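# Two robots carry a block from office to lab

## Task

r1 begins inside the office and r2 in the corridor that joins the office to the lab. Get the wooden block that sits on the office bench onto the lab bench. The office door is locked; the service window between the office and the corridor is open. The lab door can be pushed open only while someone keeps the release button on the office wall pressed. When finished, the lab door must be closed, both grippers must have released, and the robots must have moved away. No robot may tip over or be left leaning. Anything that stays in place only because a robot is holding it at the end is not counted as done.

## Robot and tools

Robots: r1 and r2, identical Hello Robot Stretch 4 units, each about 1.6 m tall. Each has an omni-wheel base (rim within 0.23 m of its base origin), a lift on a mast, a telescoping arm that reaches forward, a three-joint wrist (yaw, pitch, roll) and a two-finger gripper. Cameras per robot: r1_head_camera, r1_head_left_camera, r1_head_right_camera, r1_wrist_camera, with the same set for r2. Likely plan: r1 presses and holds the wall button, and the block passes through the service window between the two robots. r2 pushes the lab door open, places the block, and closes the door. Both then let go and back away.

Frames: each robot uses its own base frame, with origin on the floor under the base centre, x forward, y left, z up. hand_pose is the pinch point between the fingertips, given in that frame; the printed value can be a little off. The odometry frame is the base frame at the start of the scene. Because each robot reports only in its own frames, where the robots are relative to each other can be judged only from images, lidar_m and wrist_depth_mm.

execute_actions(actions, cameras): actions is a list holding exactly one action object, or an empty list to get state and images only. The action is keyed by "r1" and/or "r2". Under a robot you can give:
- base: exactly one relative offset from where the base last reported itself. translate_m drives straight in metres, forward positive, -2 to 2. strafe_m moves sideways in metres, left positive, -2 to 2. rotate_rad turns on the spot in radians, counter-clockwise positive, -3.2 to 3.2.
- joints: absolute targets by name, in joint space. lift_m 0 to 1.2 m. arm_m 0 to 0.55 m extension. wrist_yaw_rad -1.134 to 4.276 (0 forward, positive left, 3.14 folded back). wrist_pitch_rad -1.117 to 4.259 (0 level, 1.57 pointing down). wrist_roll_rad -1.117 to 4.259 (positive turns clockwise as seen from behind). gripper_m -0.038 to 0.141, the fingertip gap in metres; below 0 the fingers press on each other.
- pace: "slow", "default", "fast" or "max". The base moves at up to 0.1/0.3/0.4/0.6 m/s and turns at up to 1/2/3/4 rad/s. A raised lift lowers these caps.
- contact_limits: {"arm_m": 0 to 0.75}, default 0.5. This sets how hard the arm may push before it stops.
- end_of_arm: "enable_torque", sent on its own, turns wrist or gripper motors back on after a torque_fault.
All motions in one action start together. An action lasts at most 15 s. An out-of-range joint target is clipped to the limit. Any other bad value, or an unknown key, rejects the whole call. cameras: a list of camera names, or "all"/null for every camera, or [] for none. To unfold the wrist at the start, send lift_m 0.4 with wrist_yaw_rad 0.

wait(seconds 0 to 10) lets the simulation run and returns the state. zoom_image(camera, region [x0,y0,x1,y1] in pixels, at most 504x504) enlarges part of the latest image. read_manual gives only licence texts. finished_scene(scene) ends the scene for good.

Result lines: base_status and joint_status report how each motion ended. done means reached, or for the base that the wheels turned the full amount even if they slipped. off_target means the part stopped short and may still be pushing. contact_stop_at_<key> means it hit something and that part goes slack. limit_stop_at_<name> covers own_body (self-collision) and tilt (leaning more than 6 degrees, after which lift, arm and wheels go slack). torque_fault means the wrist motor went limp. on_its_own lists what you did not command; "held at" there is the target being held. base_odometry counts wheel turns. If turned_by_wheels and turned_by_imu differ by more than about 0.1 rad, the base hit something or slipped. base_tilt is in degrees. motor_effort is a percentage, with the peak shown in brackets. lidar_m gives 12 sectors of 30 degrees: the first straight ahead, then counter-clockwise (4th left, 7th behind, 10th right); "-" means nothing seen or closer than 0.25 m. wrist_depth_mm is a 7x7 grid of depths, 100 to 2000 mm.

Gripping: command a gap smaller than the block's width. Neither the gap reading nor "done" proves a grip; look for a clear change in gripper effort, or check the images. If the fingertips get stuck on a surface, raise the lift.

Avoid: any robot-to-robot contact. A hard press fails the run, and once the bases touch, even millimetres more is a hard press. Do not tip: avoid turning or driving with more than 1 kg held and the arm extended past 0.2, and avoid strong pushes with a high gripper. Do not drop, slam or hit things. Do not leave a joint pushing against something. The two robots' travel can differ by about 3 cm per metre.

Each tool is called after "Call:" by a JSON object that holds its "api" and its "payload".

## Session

Call:
{"api": "execute_actions", "payload": {"actions": []}}

Scene clock: 0.00 s.
r1.base_odometry: x=+0.000 y=+0.000 heading=+0.000 (m, m, rad; r1's odometry frame)
r1.turned_by_wheels: +0.000 (rad since the last result)
r1.turned_by_imu: +0.000 (rad since the last result)
r1.base_tilt: forward=+0.2 right=+0.3 (deg)
r1.lidar_m: 3.14 1.44 1.08 1.62 1.49 1.23 1.12 1.18 1.05 1.00 1.05 1.41
r1.base_status: not commanded
r1.joint_positions: lift_m=+0.233 arm_m=+0.002 wrist_yaw_rad=+3.183 wrist_pitch_rad=+0.022 wrist_roll_rad=+0.006 gripper_m=+0.057
r1.joint_status: not commanded
r1.motor_effort: lift_m=+18 arm_m=+0 wrist_yaw_rad=+0 wrist_pitch_rad=-4 wrist_roll_rad=-1 gripper_m=-4 wheel_0=+0 wheel_1=-1 wheel_2=+1 (%)
r1.hand_pose: x=-0.1185 y=+0.0755 z=+0.4046 quat_wxyz=(-0.020, -0.011, +0.003, +1.000) (m; r1's base frame)
r1.wrist_depth_mm: - 135 236 1255 1308 1281 1308 / - 109 135 1205 1281 1281 1281 / - 116 135 1229 1281 1281 1255 / 134 133 193 1255 1255 1255 1255 / 1182 1205 1229 1255 1255 1255 1281 / 1205 1229 192 1255 212 1281 1255 / 931 931 1025 143 991 1118 1138
r2.base_odometry: x=+0.000 y=+0.000 heading=+0.000 (m, m, rad; r2's odometry frame)
r2.turned_by_wheels: +0.000 (rad since the last result)
r2.turned_by_imu: +0.000 (rad since the last result)
r2.base_tilt: forward=+0.8 right=+0.5 (deg)
r2.lidar_m: 0.91 1.15 2.10 1.14 0.87 0.79 0.78 0.77 0.67 0.68 0.89 0.83
r2.base_status: not commanded
r2.joint_positions: lift_m=+0.216 arm_m=+0.001 wrist_yaw_rad=+3.127 wrist_pitch_rad=-0.007 wrist_roll_rad=+0.020 gripper_m=+0.057
r2.joint_status: not commanded
r2.motor_effort: lift_m=+18 arm_m=-1 wrist_yaw_rad=+0 wrist_pitch_rad=-7 wrist_roll_rad=+0 gripper_m=-1 wheel_0=+0 wheel_1=+0 wheel_2=+0 (%)
r2.hand_pose: x=-0.1157 y=+0.0917 z=+0.3967 quat_wxyz=(+0.007, +0.004, +0.010, +1.000) (m; r2's base frame)
r2.wrist_depth_mm: - 137 1008 931 878 820 788 / - 127 204 946 878 820 778 / - 137 210 931 878 820 768 / 136 153 1008 960 878 820 778 / 891 1078 991 946 866 831 788 / 891 1060 215 931 199 820 768 / 854 866 960 108 891 798 778
pictures: r1_head_camera, r1_head_left_camera, r1_head_right_camera, r1_wrist_camera, r2_head_camera, r2_head_left_camera, r2_head_right_camera, r2_wrist_camera
camera_calibration (this result's frames):
r1_wrist_camera: T_world_to_cam=[[-0.00628166, 0.999356, 0.035339, -0.0985019], [-0.00680402, 0.0352962, -0.999354, 0.463311], [-0.999957, -0.00651805, 0.00657792, 0.100613], [0, 0, 0, 1]] pos_world=[0.103142, 0.0827411, 0.46583]
r2_wrist_camera: T_world_to_cam=[[0.0516892, 0.998505, 0.0178013, -0.103174], [0.0189348, 0.016842, -0.999679, 0.447157], [-0.998484, 0.0520097, -0.0180359, 0.11604], [0, 0, 0, 1]] pos_world=[0.11273, 0.0894538, 0.450943]
Images, in order (width x height): r1_head_camera 420x560, r1_head_left_camera 420x672, r1_head_right_camera 420x672, r1_wrist_camera 616x392, r2_head_camera 420x560, r2_head_left_camera 420x672, r2_head_right_camera 420x672, r2_wrist_camera 616x392.

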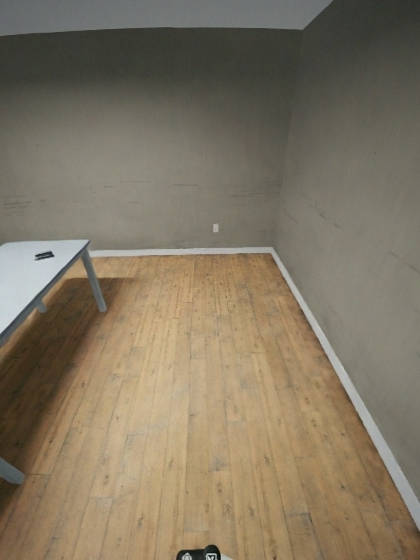

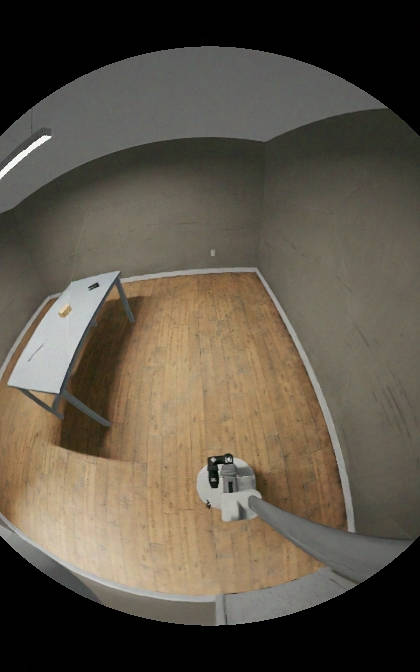

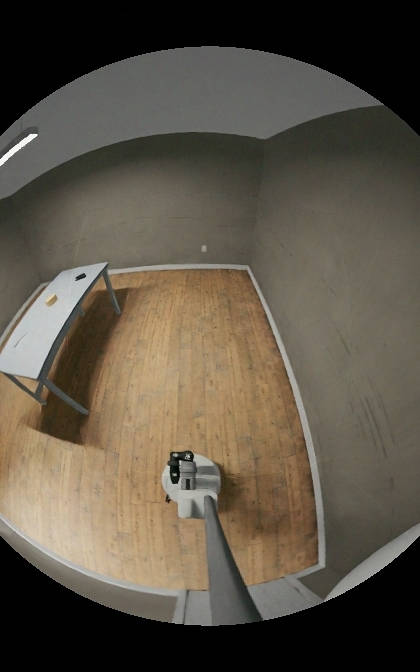

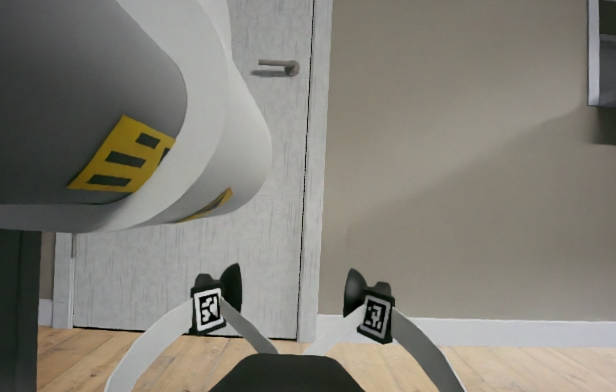

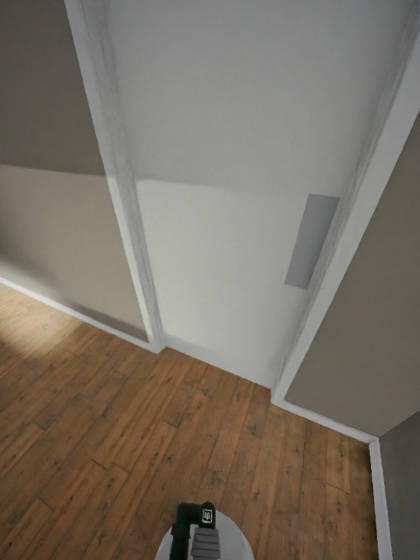

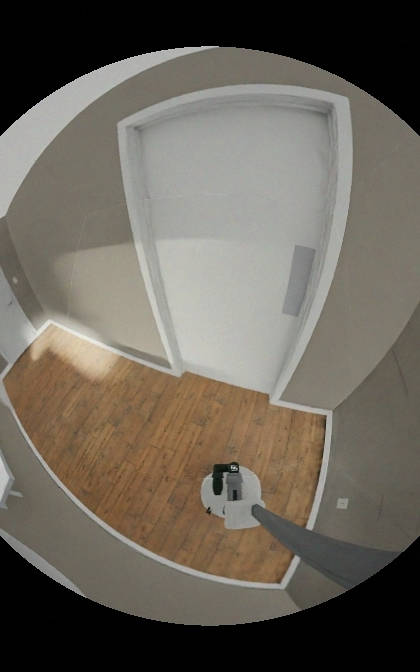

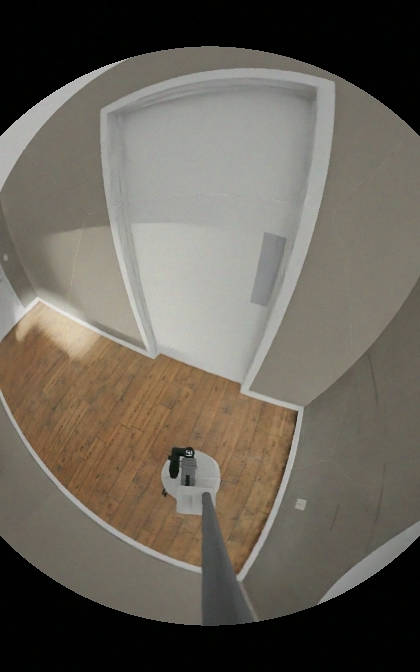

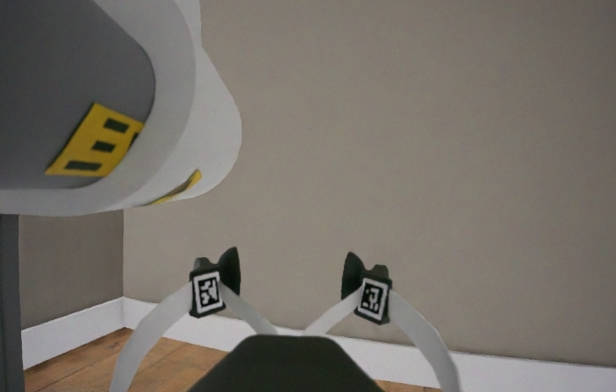

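Call:
{"api": "execute_actions", "payload": {"actions": [{"r1":{"base":{"rotate_rad":0.6},"pace":"max"},"r2":{"base":{"rotate_rad":1.23},"pace":"max"}}], "cameras": ["r1_head_camera","r2_head_camera"]}}

Call:
{"api": "execute_actions", "payload": {"actions": [{"r1":{"base":{"translate_m":1.33},"joints":{"lift_m":1.02,"wrist_yaw_rad":0,"gripper_m":0.14},"pace":"max"},"r2":{"base":{"translate_m":1.3},"joints":{"lift_m":0.95,"wrist_yaw_rad":0,"gripper_m":0.14,"wrist_pitch_rad":0.3},"pace":"max"}}], "cameras": ["r1_head_left_camera","r2_head_left_camera"]}}

Scene clock: 8.03 s.
r1.base_odometry: x=+0.000 y=+0.000 heading=+0.600 (m, m, rad; r1's odometry frame)
r1.turned_by_wheels: +0.600 (rad since the last result)
r1.turned_by_imu: +0.589 (rad since the last result)
r1.base_tilt: forward=+0.3 right=+0.4 (deg)
r1.lidar_m: 1.36 1.09 3.70 1.48 1.18 1.11 1.21 1.04 1.00 1.08 1.53 3.13
r1.base_status: done
r1.joint_positions: lift_m=+0.233 arm_m=+0.002 wrist_yaw_rad=+3.183 wrist_pitch_rad=+0.022 wrist_roll_rad=+0.006 gripper_m=+0.057
r1.joint_status: not commanded
r1.motor_effort: lift_m=+18(18) arm_m=+0(0) wrist_yaw_rad=+0(1) wrist_pitch_rad=-6(5) wrist_roll_rad=-1(0) gripper_m=-5(4) wheel_0=+0(8) wheel_1=+0(8) wheel_2=+0(10) (%)
r1.hand_pose: x=-0.1185 y=+0.0755 z=+0.4046 quat_wxyz=(-0.020, -0.011, +0.003, +1.000) (m; r1's base frame)
r1.wrist_depth_mm: - 135 236 1397 1229 1078 976 / - 109 135 1397 1255 1078 960 / - 115 135 1430 1205 1078 976 / 134 133 192 1397 1229 1060 960 / 991 1205 1499 1397 1182 1078 960 / 976 1138 192 1336 211 1060 976 / 917 917 1025 143 1008 1042 946
r2.base_odometry: x=+0.000 y=+0.000 heading=+1.230 (m, m, rad; r2's odometry frame)
r2.turned_by_wheels: +1.230 (rad since the last result)
r2.turned_by_imu: +1.227 (rad since the last result)
r2.base_tilt: forward=+0.7 right=+0.6 (deg)
r2.lidar_m: 2.84 1.11 0.83 0.77 0.83 0.73 0.69 0.74 0.86 0.82 0.98 1.25
r2.base_status: done
r2.joint_positions: lift_m=+0.216 arm_m=+0.001 wrist_yaw_rad=+3.127 wrist_pitch_rad=-0.007 wrist_roll_rad=+0.020 gripper_m=+0.057
r2.joint_status: not commanded
r2.motor_effort: lift_m=+18(19) arm_m=-1(1) wrist_yaw_rad=+1(0) wrist_pitch_rad=-7(6) wrist_roll_rad=+0(1) gripper_m=-3(2) wheel_0=-1(6) wheel_1=+0(9) wheel_2=+0(12) (%)
r2.hand_pose: x=-0.1157 y=+0.0917 z=+0.3967 quat_wxyz=(+0.007, +0.004, +0.010, +1.000) (m; r2's base frame)
r2.wrist_depth_mm: - 136 831 831 842 866 842 / - 127 203 842 831 842 866 / - 137 211 842 854 866 854 / 136 153 854 831 854 842 866 / 820 842 842 854 854 854 866 / 842 842 214 854 200 878 854 / 831 842 831 108 842 854 866
pictures: r1_head_camera, r2_head_camera
Images, in order (width x height): r1_head_camera 420x560, r2_head_camera 420x560.

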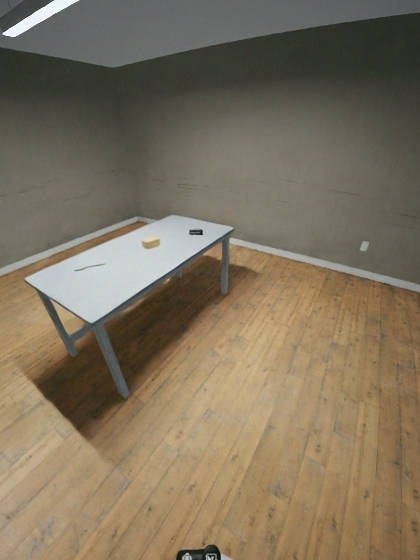

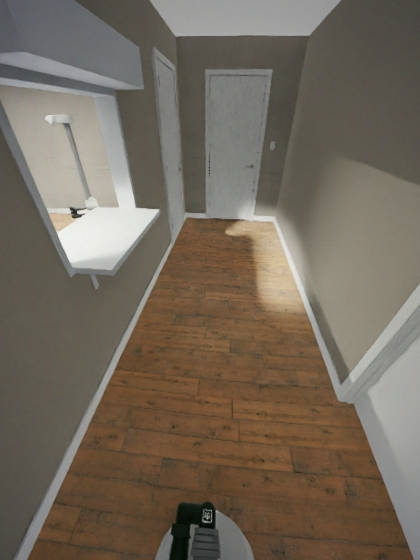

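Scene clock: 11.77 s.
r1.base_odometry: x=+1.098 y=+0.751 heading=+0.600 (m, m, rad; r1's odometry frame)
r1.turned_by_wheels: +0.000 (rad since the last result)
r1.turned_by_imu: -0.001 (rad since the last result)
r1.base_tilt: forward=+0.3 right=+0.2 (deg)
r1.lidar_m: 0.37 0.27 0.25 0.28 0.40 2.26 2.39 1.77 1.73 1.82 2.08 2.01
r1.base_status: done
r1.joint_positions: lift_m=+1.020 arm_m=+0.002 wrist_yaw_rad=+0.000 wrist_pitch_rad=+0.021 wrist_roll_rad=+0.006 gripper_m=+0.140
r1.joint_status: all done
r1.motor_effort: lift_m=+19(20) arm_m=+0(0) wrist_yaw_rad=+1(4) wrist_pitch_rad=-5(7) wrist_roll_rad=-1(3) gripper_m=+0(5) wheel_0=+0(10) wheel_1=-1(9) wheel_2=+0(16) (%)
r1.hand_pose: x=+0.4617 y=-0.0873 z=+1.1920 quat_wxyz=(+1.000, +0.003, +0.011, +0.000) (m; r1's base frame)
r1.wrist_depth_mm: - - - - 1808 1618 1464 / - - - - 1756 1618 1397 / - - - - 1808 1618 1464 / - - - - 1808 1576 1430 / - - - - 1808 1537 1430 / - 195 - - 1708 1499 1397 / - - - 145 1708 1464 1397
r2.base_odometry: x=+0.434 y=+1.225 heading=+1.230 (m, m, rad; r2's odometry frame)
r2.turned_by_wheels: +0.000 (rad since the last result)
r2.turned_by_imu: -0.002 (rad since the last result)
r2.base_tilt: forward=+0.8 right=+0.6 (deg)
r2.lidar_m: 2.63 0.78 0.53 0.52 0.54 1.13 1.99 1.32 0.89 0.86 0.93 1.30
r2.base_status: done
r2.joint_positions: lift_m=+0.950 arm_m=+0.001 wrist_yaw_rad=+0.000 wrist_pitch_rad=+0.302 wrist_roll_rad=+0.020 gripper_m=+0.140
r2.joint_status: all done
r2.motor_effort: lift_m=+19(25) arm_m=+0(1) wrist_yaw_rad=-1(8) wrist_pitch_rad=-6(8) wrist_roll_rad=+0(0) gripper_m=+0(2) wheel_0=+0(5) wheel_1=+1(12) wheel_2=+1(14) (%)
r2.hand_pose: x=+0.4469 y=-0.0873 z=+1.0422 quat_wxyz=(+0.989, +0.010, +0.151, -0.001) (m; r2's base frame)
r2.wrist_depth_mm: 1205 1708 - - - 1808 1205 / 1205 1808 - - - 1756 1229 / 1255 1921 - - - 1808 1205 / 1281 1921 - - - 1808 1160 / 1308 1661 - - - 1618 1160 / 1281 1576 1756 1983 1808 1430 1160 / 1308 1499 1537 108 1661 1430 1118
pictures: r1_head_left_camera, r2_head_left_camera
Images, in order (width x height): r1_head_left_camera 420x672, r2_head_left_camera 420x672.

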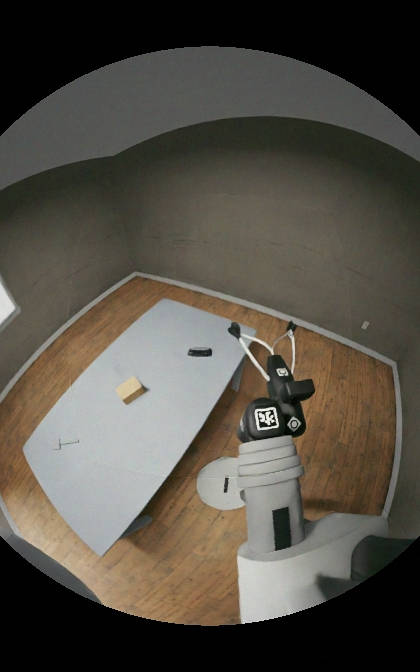

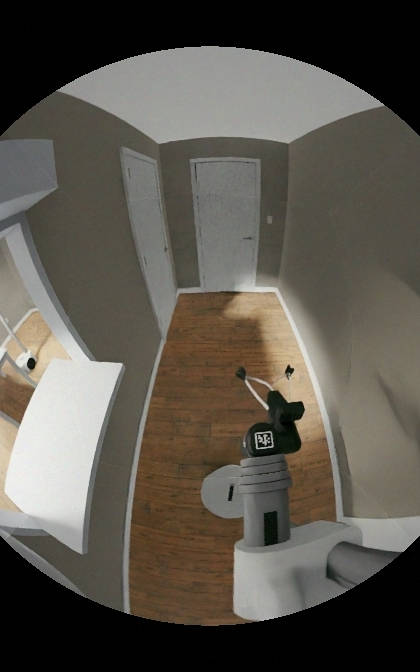

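Call:
{"api": "execute_actions", "payload": {"actions": [{"r1":{"base":{"rotate_rad":0.92},"joints":{"arm_m":0.48,"wrist_pitch_rad":1.57,"wrist_roll_rad":1.7},"pace":"fast"},"r2":{"base":{"rotate_rad":1.55},"pace":"fast"}}], "cameras": ["r1_wrist_camera","r1_head_left_camera","r2_head_camera"]}}

Scene clock: 24.57 s.
r1.base_odometry: x=+1.098 y=+0.751 heading=+1.520 (m, m, rad; r1's odometry frame)
r1.turned_by_wheels: +0.920 (rad since the last result)
r1.turned_by_imu: +0.904 (rad since the last result)
r1.base_tilt: forward=+0.2 right=+0.3 (deg)
r1.lidar_m: 0.25 0.26 0.36 2.09 2.33 1.86 1.72 1.75 2.17 2.02 0.43 0.28
r1.base_status: done
r1.joint_positions: lift_m=+1.020 arm_m=+0.479 wrist_yaw_rad=+0.000 wrist_pitch_rad=+1.570 wrist_roll_rad=+1.700 gripper_m=+0.140
r1.joint_status: all done
r1.motor_effort: lift_m=+19(19) arm_m=+6(10) wrist_yaw_rad=+0(1) wrist_pitch_rad=+0(8) wrist_roll_rad=+2(2) gripper_m=-1(1) wheel_0=-2(5) wheel_1=-2(6) wheel_2=-1(7) (%)
r1.hand_pose: x=+0.6501 y=-0.0874 z=+0.9097 quat_wxyz=(+0.467, +0.531, +0.467, -0.531) (m; r1's base frame)
r1.wrist_depth_mm: 368 370 370 370 373 375 375 / 368 366 368 370 370 370 377 / 366 366 370 370 373 375 373 / 362 366 366 368 370 370 373 / 368 364 364 309 368 370 373 / 362 196 307 309 219 370 370 / 362 362 366 144 366 370 370
r2.base_odometry: x=+0.434 y=+1.225 heading=+2.779 (m, m, rad; r2's odometry frame)
r2.turned_by_wheels: +1.549 (rad since the last result)
r2.turned_by_imu: +1.545 (rad since the last result)
r2.base_tilt: forward=+0.7 right=+0.6 (deg)
r2.lidar_m: 0.52 0.57 1.12 1.99 1.35 0.90 0.88 0.91 1.30 2.68 0.76 0.55
r2.base_status: done
r2.joint_positions: lift_m=+0.950 arm_m=+0.001 wrist_yaw_rad=+0.000 wrist_pitch_rad=+0.302 wrist_roll_rad=+0.020 gripper_m=+0.140
r2.joint_status: not commanded
r2.motor_effort: lift_m=+20(20) arm_m=-1(1) wrist_yaw_rad=-1(1) wrist_pitch_rad=-6(7) wrist_roll_rad=+1(0) gripper_m=+1(0) wheel_0=-3(8) wheel_1=-3(8) wheel_2=-2(7) (%)
r2.hand_pose: x=+0.4469 y=-0.0874 z=+1.0422 quat_wxyz=(+0.989, +0.010, +0.151, -0.001) (m; r2's base frame)
r2.wrist_depth_mm: - - - - - - - / 627 - - - - - - / 654 - - - - - - / 615 683 723 750 778 820 683 / 477 492 517 530 544 549 564 / 375 370 373 404 377 397 424 / 676 676 382 108 387 392 392
pictures: r1_head_left_camera, r1_wrist_camera, r2_head_camera
camera_calibration (this result's frames):
r1_wrist_camera: T_world_to_cam=[[-0.995558, 0.0876604, 0.0343636, 0.615684], [0.086763, 0.995869, -0.0267936, 0.117485], [-0.0365704, -0.0236931, -0.99905, 1.15174], [0, 0, 0, 1]] pos_world=[0.644875, -0.143682, 1.13264]
Images, in order (width x height): r1_head_left_camera 420x672, r1_wrist_camera 616x392, r2_head_camera 420x560.

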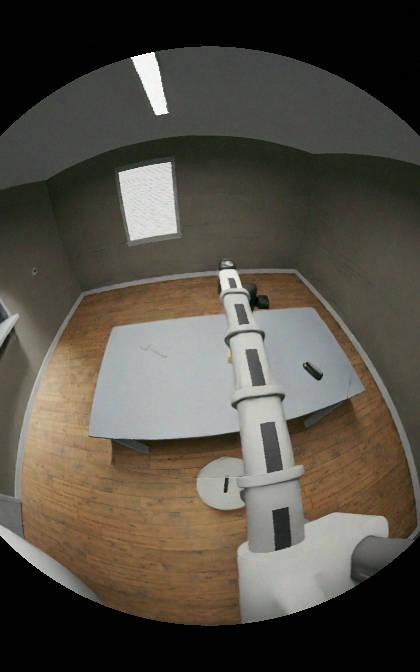

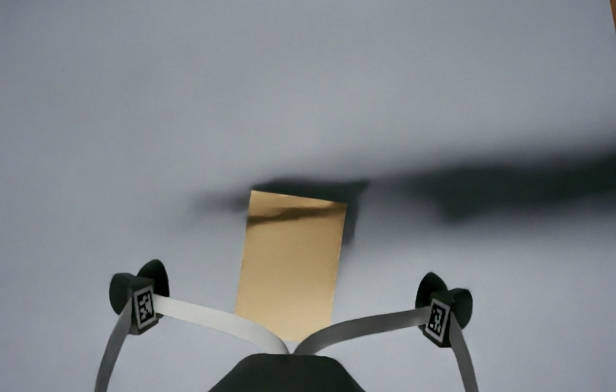

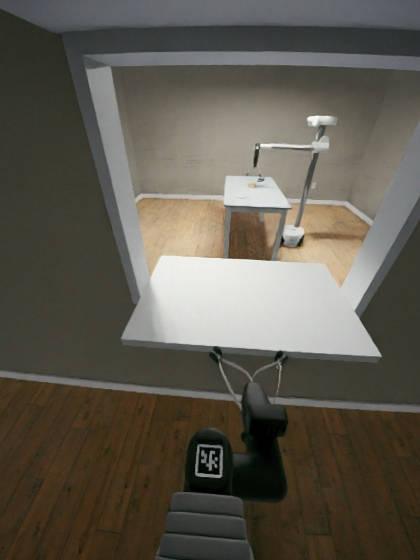

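Call:
{"api": "execute_actions", "payload": {"actions": [{"r1":{"joints":{"lift_m":0.908,"wrist_roll_rad":1.8},"pace":"fast"},"r2":{"base":{"strafe_m":-0.1},"joints":{"lift_m":0.89},"pace":"fast"}}], "cameras": []}}

Call:
{"api": "execute_actions", "payload": {"actions": [{"r1":{"joints":{"gripper_m":0.025}}}], "cameras": []}}

Call:
{"api": "execute_actions", "payload": {"actions": [{"r1":{"base":{"rotate_rad":0.11},"joints":{"lift_m":0.95}}}], "cameras": ["r1_wrist_camera","r1_head_camera"]}}

Scene clock: 29.63 s.
r1.base_odometry: x=+1.098 y=+0.751 heading=+1.520 (m, m, rad; r1's odometry frame)
r1.turned_by_wheels: +0.000 (rad since the last result)
r1.turned_by_imu: -0.001 (rad since the last result)
r1.base_tilt: forward=+0.4 right=+0.3 (deg)
r1.lidar_m: 0.26 0.27 0.35 2.12 2.31 1.86 1.73 1.77 2.16 2.02 0.43 0.29
r1.base_status: not commanded
r1.joint_positions: lift_m=+0.908 arm_m=+0.479 wrist_yaw_rad=+0.000 wrist_pitch_rad=+1.570 wrist_roll_rad=+1.799 gripper_m=+0.140
r1.joint_status: all done
r1.motor_effort: lift_m=+16(20) arm_m=+6(6) wrist_yaw_rad=+0(0) wrist_pitch_rad=+3(3) wrist_roll_rad=+2(2) gripper_m=+0(0) wheel_0=-2(2) wheel_1=-2(2) wheel_2=-1(1) (%)
r1.hand_pose: x=+0.6501 y=-0.0874 z=+0.7979 quat_wxyz=(+0.440, +0.554, +0.440, -0.553) (m; r1's base frame)
r1.wrist_depth_mm: 256 256 258 260 259 260 262 / 256 257 258 258 259 260 262 / 255 256 258 258 259 258 260 / 254 256 255 199 258 259 259 / 255 255 198 198 258 259 259 / 252 196 197 197 220 259 259 / 253 253 196 144 256 257 259
r2.base_odometry: x=+0.470 y=+1.319 heading=+2.780 (m, m, rad; r2's odometry frame)
r2.turned_by_wheels: +0.000 (rad since the last result)
r2.turned_by_imu: +0.002 (rad since the last result)
r2.base_tilt: forward=+0.8 right=+0.5 (deg)
r2.lidar_m: 0.52 0.55 1.09 2.12 1.36 0.90 0.88 0.94 1.32 2.56 1.05 0.55
r2.base_status: done
r2.joint_positions: lift_m=+0.890 arm_m=+0.001 wrist_yaw_rad=+0.000 wrist_pitch_rad=+0.302 wrist_roll_rad=+0.020 gripper_m=+0.140
r2.joint_status: all done
r2.motor_effort: lift_m=+15(19) arm_m=-1(1) wrist_yaw_rad=-1(1) wrist_pitch_rad=-6(7) wrist_roll_rad=+0(0) gripper_m=+2(1) wheel_0=-1(9) wheel_1=+1(10) wheel_2=+1(1) (%)
r2.hand_pose: x=+0.4469 y=-0.0874 z=+0.9826 quat_wxyz=(+0.989, +0.010, +0.151, -0.001) (m; r2's base frame)
r2.wrist_depth_mm: - - - - - - 559 / - - - - - - 539 / - 854 - - - - 549 / 504 525 544 559 591 609 564 / 362 373 389 399 410 424 427 / 634 355 351 353 353 364 368 / 676 668 668 108 668 676 691
pictures: none
No camera images: the call's "cameras" was empty. Leave "cameras" out to get every camera's image.

Scene clock: 31.77 s.
r1.base_odometry: x=+1.098 y=+0.751 heading=+1.520 (m, m, rad; r1's odometry frame)
r1.turned_by_wheels: +0.000 (rad since the last result)
r1.turned_by_imu: -0.001 (rad since the last result)
r1.base_tilt: forward=+0.3 right=+0.2 (deg)
r1.lidar_m: 0.25 0.27 0.35 2.11 2.32 1.88 1.73 1.75 2.16 2.02 0.42 0.29
r1.base_status: not commanded
r1.joint_positions: lift_m=+0.908 arm_m=+0.479 wrist_yaw_rad=+0.000 wrist_pitch_rad=+1.570 wrist_roll_rad=+1.799 gripper_m=+0.026
r1.joint_status: all done
r1.motor_effort: lift_m=+17(17) arm_m=+6(6) wrist_yaw_rad=+0(0) wrist_pitch_rad=+2(3) wrist_roll_rad=+1(2) gripper_m=-29(28) wheel_0=-2(2) wheel_1=-2(2) wheel_2=-1(1) (%)
r1.hand_pose: x=+0.6501 y=-0.0874 z=+0.7978 quat_wxyz=(+0.440, +0.554, +0.440, -0.553) (m; r1's base frame)
r1.wrist_depth_mm: 255 257 256 259 260 260 262 / 255 256 258 258 258 260 262 / 255 256 256 257 258 259 259 / 253 255 255 182 259 259 259 / 253 253 181 181 258 257 259 / 253 253 180 181 182 259 259 / 253 253 254 180 256 256 258
r2.base_odometry: x=+0.470 y=+1.319 heading=+2.780 (m, m, rad; r2's odometry frame)
r2.turned_by_wheels: +0.000 (rad since the last result)
r2.turned_by_imu: +0.001 (rad since the last result)
r2.base_tilt: forward=+0.8 right=+0.5 (deg)
r2.lidar_m: 0.52 0.54 1.09 2.11 1.37 0.90 0.85 0.90 1.26 2.56 1.05 0.55
r2.base_status: not commanded
r2.joint_positions: lift_m=+0.890 arm_m=+0.001 wrist_yaw_rad=+0.000 wrist_pitch_rad=+0.302 wrist_roll_rad=+0.020 gripper_m=+0.140
r2.joint_status: not commanded
r2.motor_effort: lift_m=+16(16) arm_m=-1(1) wrist_yaw_rad=+0(0) wrist_pitch_rad=-6(7) wrist_roll_rad=+0(0) gripper_m=+0(1) wheel_0=-1(1) wheel_1=+1(1) wheel_2=+1(1) (%)
r2.hand_pose: x=+0.4469 y=-0.0874 z=+0.9826 quat_wxyz=(+0.989, +0.010, +0.151, -0.001) (m; r2's base frame)
r2.wrist_depth_mm: - - - - - - 554 / - - - - - - 535 / - 854 - - - - 549 / 504 525 544 564 585 615 569 / 362 370 389 397 407 421 427 / 627 355 353 351 355 366 368 / 676 668 668 108 676 676 691
pictures: none
No camera images: the call's "cameras" was empty. Leave "cameras" out to get every camera's image.

Scene clock: 32.80 s.
r1.base_odometry: x=+1.098 y=+0.751 heading=+1.630 (m, m, rad; r1's odometry frame)
r1.turned_by_wheels: +0.110 (rad since the last result)
r1.turned_by_imu: +0.108 (rad since the last result)
r1.base_tilt: forward=+0.3 right=+0.3 (deg)
r1.lidar_m: 0.25 0.27 0.38 2.13 2.36 1.79 1.72 1.84 2.07 2.02 0.37 0.28
r1.base_status: done
r1.joint_positions: lift_m=+0.950 arm_m=+0.479 wrist_yaw_rad=+0.000 wrist_pitch_rad=+1.570 wrist_roll_rad=+1.800 gripper_m=+0.026
r1.joint_status: all done
r1.motor_effort: lift_m=+21(24) arm_m=+6(6) wrist_yaw_rad=+0(0) wrist_pitch_rad=+1(0) wrist_roll_rad=+0(1) gripper_m=-28(27) wheel_0=+2(7) wheel_1=+1(6) wheel_2=+1(7) (%)
r1.hand_pose: x=+0.6501 y=-0.0874 z=+0.8395 quat_wxyz=(+0.440, +0.554, +0.440, -0.553) (m; r1's base frame)
r1.wrist_depth_mm: 297 297 298 298 301 303 304 / 297 297 298 300 300 303 303 / 296 297 298 300 298 301 300 / 296 296 297 183 298 300 301 / 294 297 181 181 298 300 301 / 291 296 180 181 181 298 303 / 293 294 294 181 298 298 301
r2.base_odometry: x=+0.470 y=+1.319 heading=+2.780 (m, m, rad; r2's odometry frame)
r2.turned_by_wheels: +0.000 (rad since the last result)
r2.turned_by_imu: +0.000 (rad since the last result)
r2.base_tilt: forward=+0.8 right=+0.6 (deg)
r2.lidar_m: 0.51 0.55 1.09 2.11 1.38 0.91 0.88 0.92 1.28 2.56 1.05 0.55
r2.base_status: not commanded
r2.joint_positions: lift_m=+0.890 arm_m=+0.001 wrist_yaw_rad=+0.000 wrist_pitch_rad=+0.302 wrist_roll_rad=+0.020 gripper_m=+0.140
r2.joint_status: not commanded
r2.motor_effort: lift_m=+16(16) arm_m=-1(1) wrist_yaw_rad=+0(0) wrist_pitch_rad=-7(6) wrist_roll_rad=+0(0) gripper_m=+4(1) wheel_0=-1(1) wheel_1=+1(1) wheel_2=+1(0) (%)
r2.hand_pose: x=+0.4469 y=-0.0874 z=+0.9826 quat_wxyz=(+0.989, +0.010, +0.151, -0.001) (m; r2's base frame)
r2.wrist_depth_mm: - - - - - - 559 / - - - - - - 544 / - 866 - - - - 549 / 504 525 539 564 591 609 564 / 362 370 389 397 410 418 427 / 634 355 355 355 357 364 366 / 676 661 661 108 683 676 683
pictures: r1_head_camera, r1_wrist_camera
camera_calibration (this result's frames):
r1_wrist_camera: T_world_to_cam=[[-0.981829, 0.186602, 0.0345342, 0.617664], [0.185739, 0.982236, -0.0267196, 0.050004], [-0.0389066, -0.0198197, -0.999046, 1.08348], [0, 0, 0, 1]] pos_world=[0.639307, -0.142899, 1.06245]
Images, in order (width x height): r1_head_camera 420x560, r1_wrist_camera 616x392.

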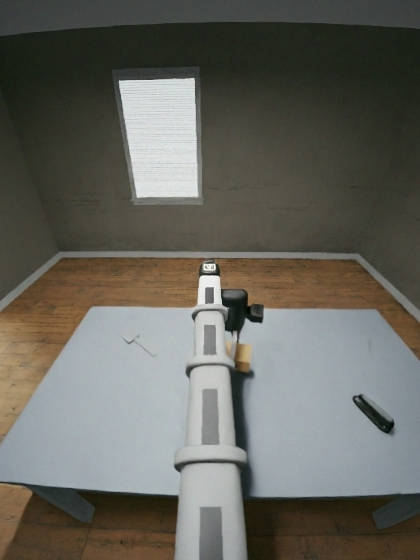

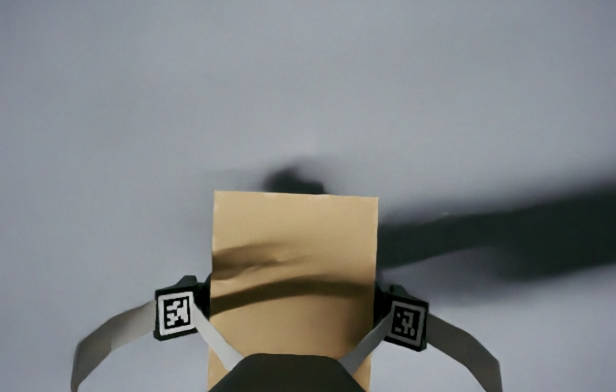

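Call:
{"api": "execute_actions", "payload": {"actions": [{"r1":{"base":{"strafe_m":1.72},"joints":{"lift_m":1.12,"wrist_roll_rad":2.37,"arm_m":0.3},"pace":"fast"},"r2":{"base":{"translate_m":0.08}}}], "cameras": []}}

Call:
{"api": "execute_actions", "payload": {"actions": [{"r1":{"base":{"rotate_rad":0.8},"joints":{"arm_m":0.54}}}], "cameras": ["r1_head_camera","r1_wrist_camera","r2_head_camera"]}}

Scene clock: 40.97 s.
r1.base_odometry: x=-0.620 y=+0.649 heading=+1.630 (m, m, rad; r1's odometry frame)
r1.turned_by_wheels: +0.000 (rad since the last result)
r1.turned_by_imu: -0.007 (rad since the last result)
r1.base_tilt: forward=+0.4 right=+0.3 (deg)
r1.lidar_m: 1.29 0.59 0.58 0.56 0.59 0.74 1.67 1.78 2.45 1.13 1.11 3.12
r1.base_status: done
r1.joint_positions: lift_m=+1.120 arm_m=+0.301 wrist_yaw_rad=+0.000 wrist_pitch_rad=+1.570 wrist_roll_rad=+2.370 gripper_m=+0.026
r1.joint_status: all done
r1.motor_effort: lift_m=+21(22) arm_m=-6(6) wrist_yaw_rad=+1(0) wrist_pitch_rad=-1(1) wrist_roll_rad=+1(4) gripper_m=-28(28) wheel_0=+2(10) wheel_1=-2(9) wheel_2=+1(3) (%)
r1.hand_pose: x=+0.4721 y=-0.0874 z=+1.0095 quat_wxyz=(+0.266, +0.655, +0.266, -0.655) (m; r1's base frame)
r1.wrist_depth_mm: 1182 1182 1205 1205 1229 1229 1229 / 1182 1205 1205 1205 1025 1025 1229 / 1205 1205 1205 1229 1008 1008 1229 / 1205 1205 1205 182 1229 1205 1205 / 1182 1182 181 182 1205 1255 1138 / 1205 1182 180 181 181 1182 976 / 1182 1182 1182 180 1138 917 842
r2.base_odometry: x=+0.395 y=+1.347 heading=+2.780 (m, m, rad; r2's odometry frame)
r2.turned_by_wheels: +0.000 (rad since the last result)
r2.turned_by_imu: +0.003 (rad since the last result)
r2.base_tilt: forward=+0.6 right=+0.7 (deg)
r2.lidar_m: 0.43 0.47 0.98 2.11 1.47 0.99 0.94 0.99 1.40 2.38 0.63 0.45
r2.base_status: done
r2.joint_positions: lift_m=+0.890 arm_m=+0.001 wrist_yaw_rad=+0.000 wrist_pitch_rad=+0.302 wrist_roll_rad=+0.020 gripper_m=+0.140
r2.joint_status: not commanded
r2.motor_effort: lift_m=+16(16) arm_m=-1(1) wrist_yaw_rad=-1(0) wrist_pitch_rad=-7(5) wrist_roll_rad=+0(0) gripper_m=-4(3) wheel_0=+1(6) wheel_1=+3(6) wheel_2=-1(10) (%)
r2.hand_pose: x=+0.4469 y=-0.0874 z=+0.9826 quat_wxyz=(+0.989, +0.010, +0.151, -0.001) (m; r2's base frame)
r2.wrist_depth_mm: - - - - - - - / - - - - - - 544 / - - - - - - 539 / 508 521 539 569 585 615 530 / 362 370 387 402 410 418 427 / 281 272 278 306 285 303 319 / 279 278 278 108 281 282 285
pictures: none
No camera images: the call's "cameras" was empty. Leave "cameras" out to get every camera's image.

Scene clock: 42.87 s.
r1.base_odometry: x=-0.620 y=+0.649 heading=+2.430 (m, m, rad; r1's odometry frame)
r1.turned_by_wheels: +0.800 (rad since the last result)
r1.turned_by_imu: +0.787 (rad since the last result)
r1.base_tilt: forward=+0.4 right=+0.3 (deg)
r1.lidar_m: 0.60 0.55 0.56 0.67 1.19 1.68 2.00 3.74 1.11 1.28 3.06 0.64
r1.base_status: done
r1.joint_positions: lift_m=+1.120 arm_m=+0.539 wrist_yaw_rad=+0.000 wrist_pitch_rad=+1.570 wrist_roll_rad=+2.370 gripper_m=+0.026
r1.joint_status: all done
r1.motor_effort: lift_m=+21(20) arm_m=+6(7) wrist_yaw_rad=+0(0) wrist_pitch_rad=-1(3) wrist_roll_rad=+0(2) gripper_m=-27(28) wheel_0=+1(6) wheel_1=-2(8) wheel_2=+0(6) (%)
r1.hand_pose: x=+0.7102 y=-0.0874 z=+1.0095 quat_wxyz=(+0.266, +0.655, +0.266, -0.655) (m; r1's base frame)
r1.wrist_depth_mm: 1182 1205 1229 1182 1205 1025 1205 / 1205 1205 1182 1229 1205 1025 1025 / 312 312 314 319 1205 1078 1205 / 312 314 315 182 1205 1182 1205 / 310 314 181 181 1078 1229 1205 / 310 310 181 181 182 634 668 / 310 312 314 180 340 366 439
r2.base_odometry: x=+0.395 y=+1.347 heading=+2.780 (m, m, rad; r2's odometry frame)
r2.turned_by_wheels: +0.000 (rad since the last result)
r2.turned_by_imu: +0.001 (rad since the last result)
r2.base_tilt: forward=+0.9 right=+0.5 (deg)
r2.lidar_m: 0.44 0.46 0.97 2.10 1.44 0.98 0.96 0.99 1.42 2.35 0.64 0.47
r2.base_status: not commanded
r2.joint_positions: lift_m=+0.890 arm_m=+0.001 wrist_yaw_rad=+0.000 wrist_pitch_rad=+0.302 wrist_roll_rad=+0.020 gripper_m=+0.140
r2.joint_status: not commanded
r2.motor_effort: lift_m=+15(16) arm_m=-1(1) wrist_yaw_rad=+0(0) wrist_pitch_rad=-7(8) wrist_roll_rad=+1(1) gripper_m=+2(3) wheel_0=+1(1) wheel_1=+3(3) wheel_2=-1(1) (%)
r2.hand_pose: x=+0.4469 y=-0.0874 z=+0.9826 quat_wxyz=(+0.989, +0.010, +0.151, -0.001) (m; r2's base frame)
r2.wrist_depth_mm: - - - - - 627 - / - - - - - - 544 / - - - - - - 539 / 504 521 544 569 591 615 525 / 364 370 387 397 415 418 427 / 282 271 278 306 285 303 317 / 281 278 278 108 281 283 285
pictures: r1_head_camera, r1_wrist_camera, r2_head_camera
camera_calibration (this result's frames):
r1_wrist_camera: T_world_to_cam=[[-0.725941, 0.686883, 0.0346587, 0.532613], [0.686401, 0.726752, -0.0261779, -0.335028], [-0.0431694, 0.00478615, -0.999056, 1.26091], [0, 0, 0, 1]] pos_world=[0.671042, -0.128395, 1.23249]
Images, in order (width x height): r1_head_camera 420x560, r1_wrist_camera 616x392, r2_head_camera 420x560.

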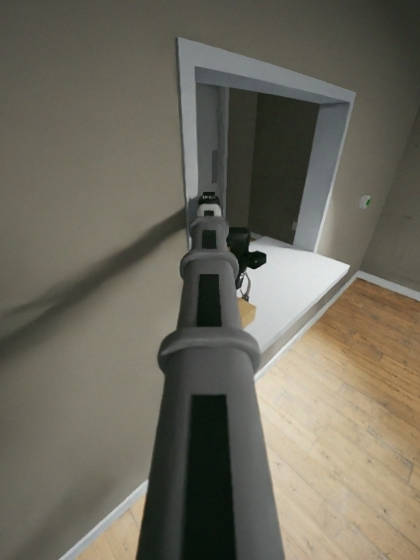

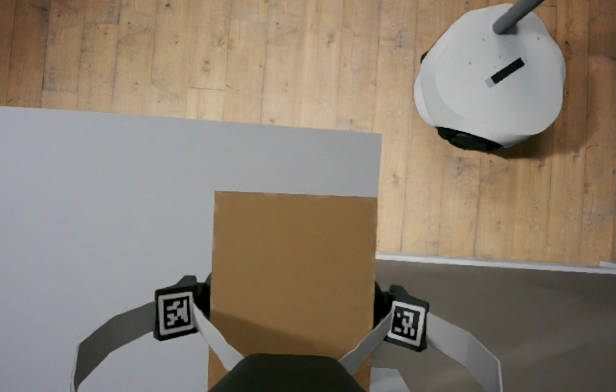

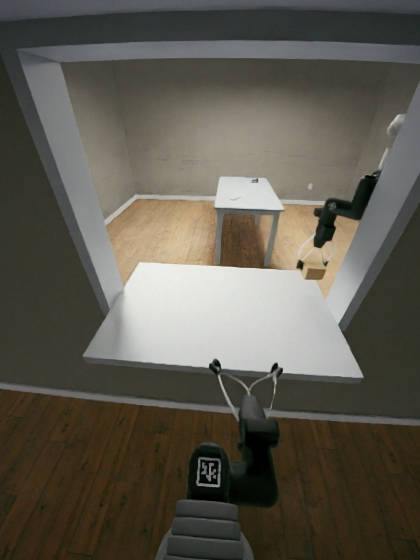

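Call:
{"api": "execute_actions", "payload": {"actions": [{"r1":{"base":{"strafe_m":-0.15},"pace":"fast"}}], "cameras": []}}

Call:
{"api": "execute_actions", "payload": {"actions": [{"r1":{"base":{"translate_m":0.25},"joints":{"lift_m":1.063}}}], "cameras": ["r1_wrist_camera","r2_wrist_camera"]}}

Scene clock: 47.07 s.
r1.base_odometry: x=-0.522 y=+0.763 heading=+2.430 (m, m, rad; r1's odometry frame)
r1.turned_by_wheels: +0.000 (rad since the last result)
r1.turned_by_imu: -0.001 (rad since the last result)
r1.base_tilt: forward=+0.3 right=+0.2 (deg)
r1.lidar_m: 0.58 0.66 0.66 0.79 1.41 1.81 2.16 3.64 0.97 1.14 2.95 0.86
r1.base_status: done
r1.joint_positions: lift_m=+1.120 arm_m=+0.539 wrist_yaw_rad=+0.000 wrist_pitch_rad=+1.570 wrist_roll_rad=+2.370 gripper_m=+0.026
r1.joint_status: not commanded
r1.motor_effort: lift_m=+20(20) arm_m=+6(6) wrist_yaw_rad=+0(0) wrist_pitch_rad=+0(3) wrist_roll_rad=-1(1) gripper_m=-26(28) wheel_0=+0(9) wheel_1=-1(9) wheel_2=+0(2) (%)
r1.hand_pose: x=+0.7101 y=-0.0874 z=+1.0095 quat_wxyz=(+0.266, +0.655, +0.266, -0.655) (m; r1's base frame)
r1.wrist_depth_mm: 1205 1229 1229 1205 1182 1008 1229 / 1205 1205 1182 1229 1182 1025 1025 / 1205 1229 1205 1229 1229 1098 1255 / 1205 1205 1229 182 1205 1229 1229 / 312 314 181 181 319 1229 1229 / 310 312 181 181 182 319 1042 / 310 310 314 181 317 317 683
r2.base_odometry: x=+0.395 y=+1.347 heading=+2.780 (m, m, rad; r2's odometry frame)
r2.turned_by_wheels: +0.000 (rad since the last result)
r2.turned_by_imu: +0.001 (rad since the last result)
r2.base_tilt: forward=+0.7 right=+0.5 (deg)
r2.lidar_m: 0.43 0.44 0.98 2.11 1.47 0.99 0.94 0.99 1.40 2.38 0.63 0.46
r2.base_status: not commanded
r2.joint_positions: lift_m=+0.890 arm_m=+0.001 wrist_yaw_rad=+0.000 wrist_pitch_rad=+0.302 wrist_roll_rad=+0.020 gripper_m=+0.140
r2.joint_status: not commanded
r2.motor_effort: lift_m=+15(16) arm_m=-1(0) wrist_yaw_rad=+0(0) wrist_pitch_rad=-6(7) wrist_roll_rad=+1(0) gripper_m=-1(0) wheel_0=+1(1) wheel_1=+3(3) wheel_2=-1(1) (%)
r2.hand_pose: x=+0.4469 y=-0.0874 z=+0.9826 quat_wxyz=(+0.989, +0.010, +0.151, -0.001) (m; r2's base frame)
r2.wrist_depth_mm: - - - - - - - / - - - - - - 544 / - - - - - - 535 / 504 525 544 564 585 615 525 / 359 370 387 399 410 418 424 / 278 271 277 307 285 303 319 / 279 279 279 108 281 283 285
pictures: none
No camera images: the call's "cameras" was empty. Leave "cameras" out to get every camera's image.

Scene clock: 49.37 s.
r1.base_odometry: x=-0.711 y=+0.926 heading=+2.430 (m, m, rad; r1's odometry frame)
r1.turned_by_wheels: +0.000 (rad since the last result)
r1.turned_by_imu: -0.001 (rad since the last result)
r1.base_tilt: forward=+0.2 right=+0.2 (deg)
r1.lidar_m: 0.33 0.45 0.48 0.57 1.00 1.97 2.34 1.15 1.15 1.36 2.79 0.49
r1.base_status: done
r1.joint_positions: lift_m=+1.063 arm_m=+0.539 wrist_yaw_rad=+0.000 wrist_pitch_rad=+1.570 wrist_roll_rad=+2.370 gripper_m=+0.026
r1.joint_status: all done
r1.motor_effort: lift_m=+18(22) arm_m=+6(6) wrist_yaw_rad=+0(0) wrist_pitch_rad=+1(0) wrist_roll_rad=+0(1) gripper_m=-28(26) wheel_0=+0(5) wheel_1=+0(5) wheel_2=+3(7) (%)
r1.hand_pose: x=+0.7101 y=-0.0874 z=+0.9528 quat_wxyz=(+0.266, +0.655, +0.266, -0.655) (m; r1's base frame)
r1.wrist_depth_mm: 256 258 258 259 262 263 263 / 256 257 258 260 262 262 263 / 256 257 260 259 263 263 264 / 255 258 256 182 262 262 264 / 254 256 181 182 260 262 263 / 255 256 180 181 182 262 262 / 255 256 255 180 259 260 262
r2.base_odometry: x=+0.395 y=+1.347 heading=+2.780 (m, m, rad; r2's odometry frame)
r2.turned_by_wheels: +0.000 (rad since the last result)
r2.turned_by_imu: +0.001 (rad since the last result)
r2.base_tilt: forward=+0.9 right=+0.6 (deg)
r2.lidar_m: 0.44 0.46 1.00 2.09 1.48 0.97 0.97 1.00 1.39 2.41 0.64 0.47
r2.base_status: not commanded
r2.joint_positions: lift_m=+0.890 arm_m=+0.001 wrist_yaw_rad=+0.000 wrist_pitch_rad=+0.302 wrist_roll_rad=+0.020 gripper_m=+0.140
r2.joint_status: not commanded
r2.motor_effort: lift_m=+16(16) arm_m=-1(1) wrist_yaw_rad=+0(0) wrist_pitch_rad=-7(5) wrist_roll_rad=+0(0) gripper_m=-3(1) wheel_0=+1(1) wheel_1=+3(3) wheel_2=-1(1) (%)
r2.hand_pose: x=+0.4469 y=-0.0874 z=+0.9826 quat_wxyz=(+0.989, +0.010, +0.151, -0.001) (m; r2's base frame)
r2.wrist_depth_mm: - - - - - - - / - - - - - - 544 / - - - 609 - - 539 / 504 530 544 569 585 609 521 / 364 370 389 397 410 421 424 / 281 272 277 307 286 301 319 / 281 278 278 108 283 282 285
pictures: r1_wrist_camera, r2_wrist_camera
camera_calibration (this result's frames):
r1_wrist_camera: T_world_to_cam=[[-0.725861, 0.686962, 0.0347736, 0.534414], [0.686475, 0.726678, -0.0262866, -0.336463], [-0.0433271, 0.00479078, -0.999049, 1.2043], [0, 0, 0, 1]] pos_world=[0.671063, -0.128391, 1.17573]
r2_wrist_camera: T_world_to_cam=[[-0.0295959, -0.999165, 0.0281728, -0.112315], [-0.322278, -0.0171415, -0.94649, 1.12248], [0.946182, -0.0370917, -0.321502, 0.11902], [0, 0, 0, 1]] pos_world=[0.245813, -0.0885659, 1.10385]
Images, in order (width x height): r1_wrist_camera 616x392, r2_wrist_camera 616x392.

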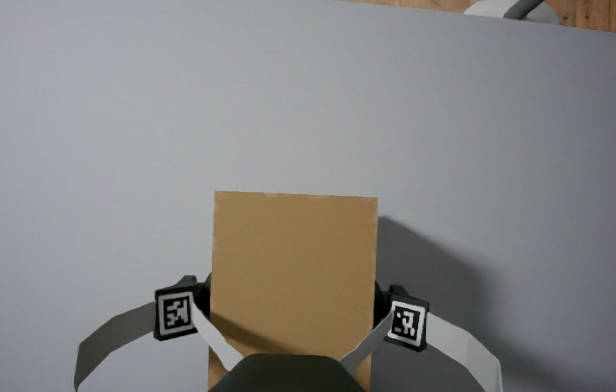

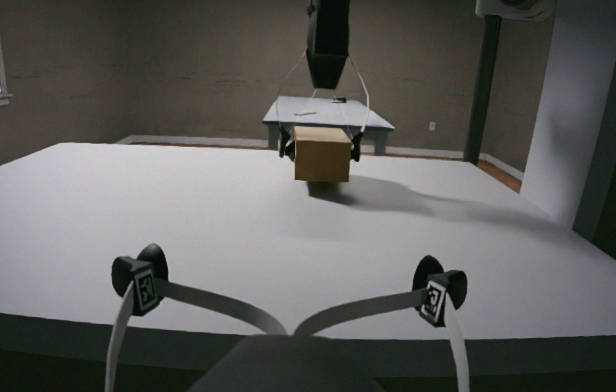

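Call:
{"api": "execute_actions", "payload": {"actions": [{"r1":{"joints":{"gripper_m":0.12,"lift_m":1.061}},"r2":{"base":{"strafe_m":-0.035},"joints":{"arm_m":0.15}}}], "cameras": []}}

Call:
{"api": "execute_actions", "payload": {"actions": [{"r1":{"joints":{"lift_m":1.15},"pace":"fast"},"r2":{"joints":{"lift_m":0.862}}}], "cameras": []}}

Call:
{"api": "execute_actions", "payload": {"actions": [{"r1":{"base":{"translate_m":-0.32},"joints":{"arm_m":0.005,"gripper_m":0},"pace":"fast"},"r2":{"joints":{"arm_m":0.27}}}], "cameras": ["r1_head_camera","r2_wrist_camera"]}}

Scene clock: 57.57 s.
r1.base_odometry: x=-0.711 y=+0.926 heading=+2.430 (m, m, rad; r1's odometry frame)
r1.turned_by_wheels: +0.000 (rad since the last result)
r1.turned_by_imu: -0.001 (rad since the last result)
r1.base_tilt: forward=+0.2 right=+0.3 (deg)
r1.lidar_m: 0.32 0.46 0.49 0.58 0.99 1.97 2.33 1.15 1.14 1.33 2.80 0.49
r1.base_status: not commanded
r1.joint_positions: lift_m=+1.061 arm_m=+0.539 wrist_yaw_rad=+0.000 wrist_pitch_rad=+1.570 wrist_roll_rad=+2.370 gripper_m=+0.120
r1.joint_status: all done
r1.motor_effort: lift_m=+18(18) arm_m=+6(6) wrist_yaw_rad=+0(0) wrist_pitch_rad=+0(1) wrist_roll_rad=+2(1) gripper_m=-2(29) wheel_0=+0(0) wheel_1=+0(1) wheel_2=+3(3) (%)
r1.hand_pose: x=+0.7101 y=-0.0874 z=+0.9508 quat_wxyz=(+0.266, +0.655, +0.266, -0.655) (m; r1's base frame)
r1.wrist_depth_mm: 256 256 257 259 260 262 263 / 256 256 258 258 259 260 263 / 255 256 257 257 258 260 262 / 253 255 256 198 258 262 262 / 254 256 198 198 258 262 260 / 255 211 197 198 198 259 260 / 254 255 254 147 258 260 259
r2.base_odometry: x=+0.407 y=+1.380 heading=+2.780 (m, m, rad; r2's odometry frame)
r2.turned_by_wheels: +0.000 (rad since the last result)
r2.turned_by_imu: +0.002 (rad since the last result)
r2.base_tilt: forward=+0.7 right=+0.7 (deg)
r2.lidar_m: 0.44 0.46 1.00 2.13 1.47 1.01 0.96 1.00 1.36 2.41 0.94 0.46
r2.base_status: done
r2.joint_positions: lift_m=+0.890 arm_m=+0.149 wrist_yaw_rad=+0.000 wrist_pitch_rad=+0.302 wrist_roll_rad=+0.020 gripper_m=+0.140
r2.joint_status: all done
r2.motor_effort: lift_m=+16(16) arm_m=+5(5) wrist_yaw_rad=+0(0) wrist_pitch_rad=-6(8) wrist_roll_rad=+0(0) gripper_m=-1(2) wheel_0=-1(6) wheel_1=-1(9) wheel_2=+0(4) (%)
r2.hand_pose: x=+0.5954 y=-0.0874 z=+0.9826 quat_wxyz=(+0.989, +0.010, +0.151, -0.001) (m; r2's base frame)
r2.wrist_depth_mm: - - - 402 - - - / - - - - - - - / - - - - - - - / 500 521 530 427 544 609 - / 359 368 384 394 407 415 424 / 281 266 274 304 283 300 314 / 236 239 248 108 259 250 -
pictures: none
No camera images: the call's "cameras" was empty. Leave "cameras" out to get every camera's image.

Scene clock: 58.70 s.
r1.base_odometry: x=-0.711 y=+0.926 heading=+2.430 (m, m, rad; r1's odometry frame)
r1.turned_by_wheels: +0.000 (rad since the last result)
r1.turned_by_imu: +0.000 (rad since the last result)
r1.base_tilt: forward=+0.3 right=+0.4 (deg)
r1.lidar_m: 0.33 0.47 0.47 0.57 0.98 1.96 2.32 1.14 1.15 1.35 2.78 0.49
r1.base_status: not commanded
r1.joint_positions: lift_m=+1.150 arm_m=+0.539 wrist_yaw_rad=+0.000 wrist_pitch_rad=+1.570 wrist_roll_rad=+2.370 gripper_m=+0.120
r1.joint_status: all done
r1.motor_effort: lift_m=+20(20) arm_m=+6(6) wrist_yaw_rad=+0(0) wrist_pitch_rad=+1(2) wrist_roll_rad=+0(1) gripper_m=-1(2) wheel_0=+0(1) wheel_1=+1(1) wheel_2=+3(3) (%)
r1.hand_pose: x=+0.7101 y=-0.0874 z=+1.0396 quat_wxyz=(+0.266, +0.655, +0.266, -0.655) (m; r1's base frame)
r1.wrist_depth_mm: 788 1229 1255 1229 1255 1060 1308 / 342 345 345 347 345 349 351 / 342 343 343 345 347 349 351 / 343 342 343 347 349 349 351 / 342 340 343 286 347 351 349 / 342 210 286 286 211 347 347 / 342 343 342 147 345 347 349
r2.base_odometry: x=+0.407 y=+1.380 heading=+2.780 (m, m, rad; r2's odometry frame)
r2.turned_by_wheels: +0.000 (rad since the last result)
r2.turned_by_imu: +0.000 (rad since the last result)
r2.base_tilt: forward=+0.9 right=+0.6 (deg)
r2.lidar_m: 0.42 0.46 0.98 2.13 1.47 1.01 0.97 1.00 1.41 2.35 0.96 0.49
r2.base_status: not commanded
r2.joint_positions: lift_m=+0.862 arm_m=+0.149 wrist_yaw_rad=+0.000 wrist_pitch_rad=+0.302 wrist_roll_rad=+0.020 gripper_m=+0.140
r2.joint_status: all done
r2.motor_effort: lift_m=+15(16) arm_m=+5(5) wrist_yaw_rad=+0(0) wrist_pitch_rad=-6(7) wrist_roll_rad=+0(0) gripper_m=+2(0) wheel_0=-1(0) wheel_1=-1(1) wheel_2=+0(0) (%)
r2.hand_pose: x=+0.5954 y=-0.0874 z=+0.9546 quat_wxyz=(+0.989, +0.010, +0.151, -0.001) (m; r2's base frame)
r2.wrist_depth_mm: - - - - - - - / - - - - - - - / - - - 640 - - - / 427 442 459 418 492 512 508 / 306 310 325 338 345 353 359 / 237 225 235 259 241 255 267 / 200 204 211 108 220 213 -
pictures: none
No camera images: the call's "cameras" was empty. Leave "cameras" out to get every camera's image.

Scene clock: 61.20 s.
r1.base_odometry: x=-0.469 y=+0.717 heading=+2.430 (m, m, rad; r1's odometry frame)
r1.turned_by_wheels: +0.000 (rad since the last result)
r1.turned_by_imu: -0.001 (rad since the last result)
r1.base_tilt: forward=+0.2 right=+0.2 (deg)
r1.lidar_m: 0.64 0.72 0.71 0.86 1.53 1.74 2.10 3.60 0.94 1.08 3.00 0.96
r1.base_status: done
r1.joint_positions: lift_m=+1.150 arm_m=+0.006 wrist_yaw_rad=+0.000 wrist_pitch_rad=+1.570 wrist_roll_rad=+2.370 gripper_m=+0.000
r1.joint_status: all done
r1.motor_effort: lift_m=+20(20) arm_m=-6(10) wrist_yaw_rad=+2(1) wrist_pitch_rad=+0(2) wrist_roll_rad=-1(0) gripper_m=-8(6) wheel_0=-1(7) wheel_1=+1(6) wheel_2=-2(8) (%)
r1.hand_pose: x=+0.1771 y=-0.0874 z=+1.0396 quat_wxyz=(+0.266, +0.655, +0.266, -0.655) (m; r1's base frame)
r1.wrist_depth_mm: 1229 1229 1255 1255 1229 1229 239 / 1255 1205 1229 1229 1255 387 1255 / 1229 1229 1255 1229 1042 1281 1255 / 1205 1229 1229 1025 1025 1255 1281 / 1205 1229 1205 1229 1042 1255 1255 / 1229 1229 184 200 1255 1255 1255 / 1229 1229 1205 177 707 1255 1281
r2.base_odometry: x=+0.407 y=+1.380 heading=+2.780 (m, m, rad; r2's odometry frame)
r2.turned_by_wheels: +0.000 (rad since the last result)
r2.turned_by_imu: +0.001 (rad since the last result)
r2.base_tilt: forward=+0.7 right=+0.5 (deg)
r2.lidar_m: 0.44 0.47 0.94 2.13 1.48 1.01 0.95 1.02 1.39 2.38 0.94 0.47
r2.base_status: not commanded
r2.joint_positions: lift_m=+0.862 arm_m=+0.269 wrist_yaw_rad=+0.000 wrist_pitch_rad=+0.302 wrist_roll_rad=+0.020 gripper_m=+0.140
r2.joint_status: all done
r2.motor_effort: lift_m=+15(15) arm_m=+5(7) wrist_yaw_rad=+0(0) wrist_pitch_rad=-6(6) wrist_roll_rad=+0(0) gripper_m=+0(3) wheel_0=-1(0) wheel_1=-1(1) wheel_2=+0(0) (%)
r2.hand_pose: x=+0.7154 y=-0.0874 z=+0.9546 quat_wxyz=(+0.989, +0.010, +0.151, -0.001) (m; r2's base frame)
r2.wrist_depth_mm: - - - - - - 1060 / - - - - - - - / - - - - - - - / 424 439 452 297 492 517 - / 303 312 320 303 345 351 359 / 236 226 233 257 240 253 267 / 199 203 210 108 219 213 -
pictures: r1_head_camera, r2_wrist_camera
camera_calibration (this result's frames):
r2_wrist_camera: T_world_to_cam=[[-0.0296437, -0.999163, 0.0281711, -0.103556], [-0.322217, -0.0171268, -0.946511, 1.18258], [0.946201, -0.0371353, -0.32144, -0.144155], [0, 0, 0, 1]] pos_world=[0.514376, -0.0885693, 1.0759]
Images, in order (width x height): r1_head_camera 420x560, r2_wrist_camera 616x392.

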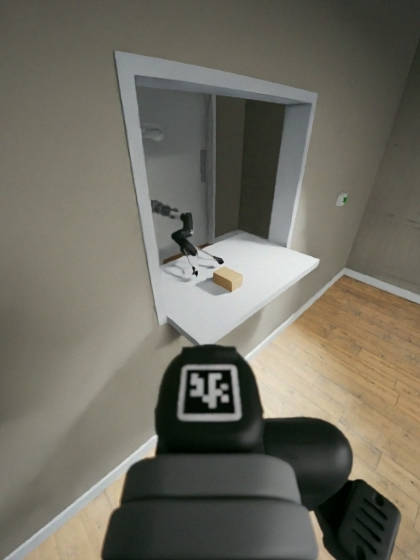

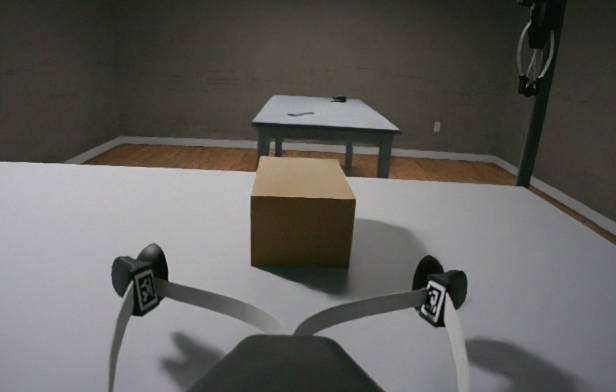

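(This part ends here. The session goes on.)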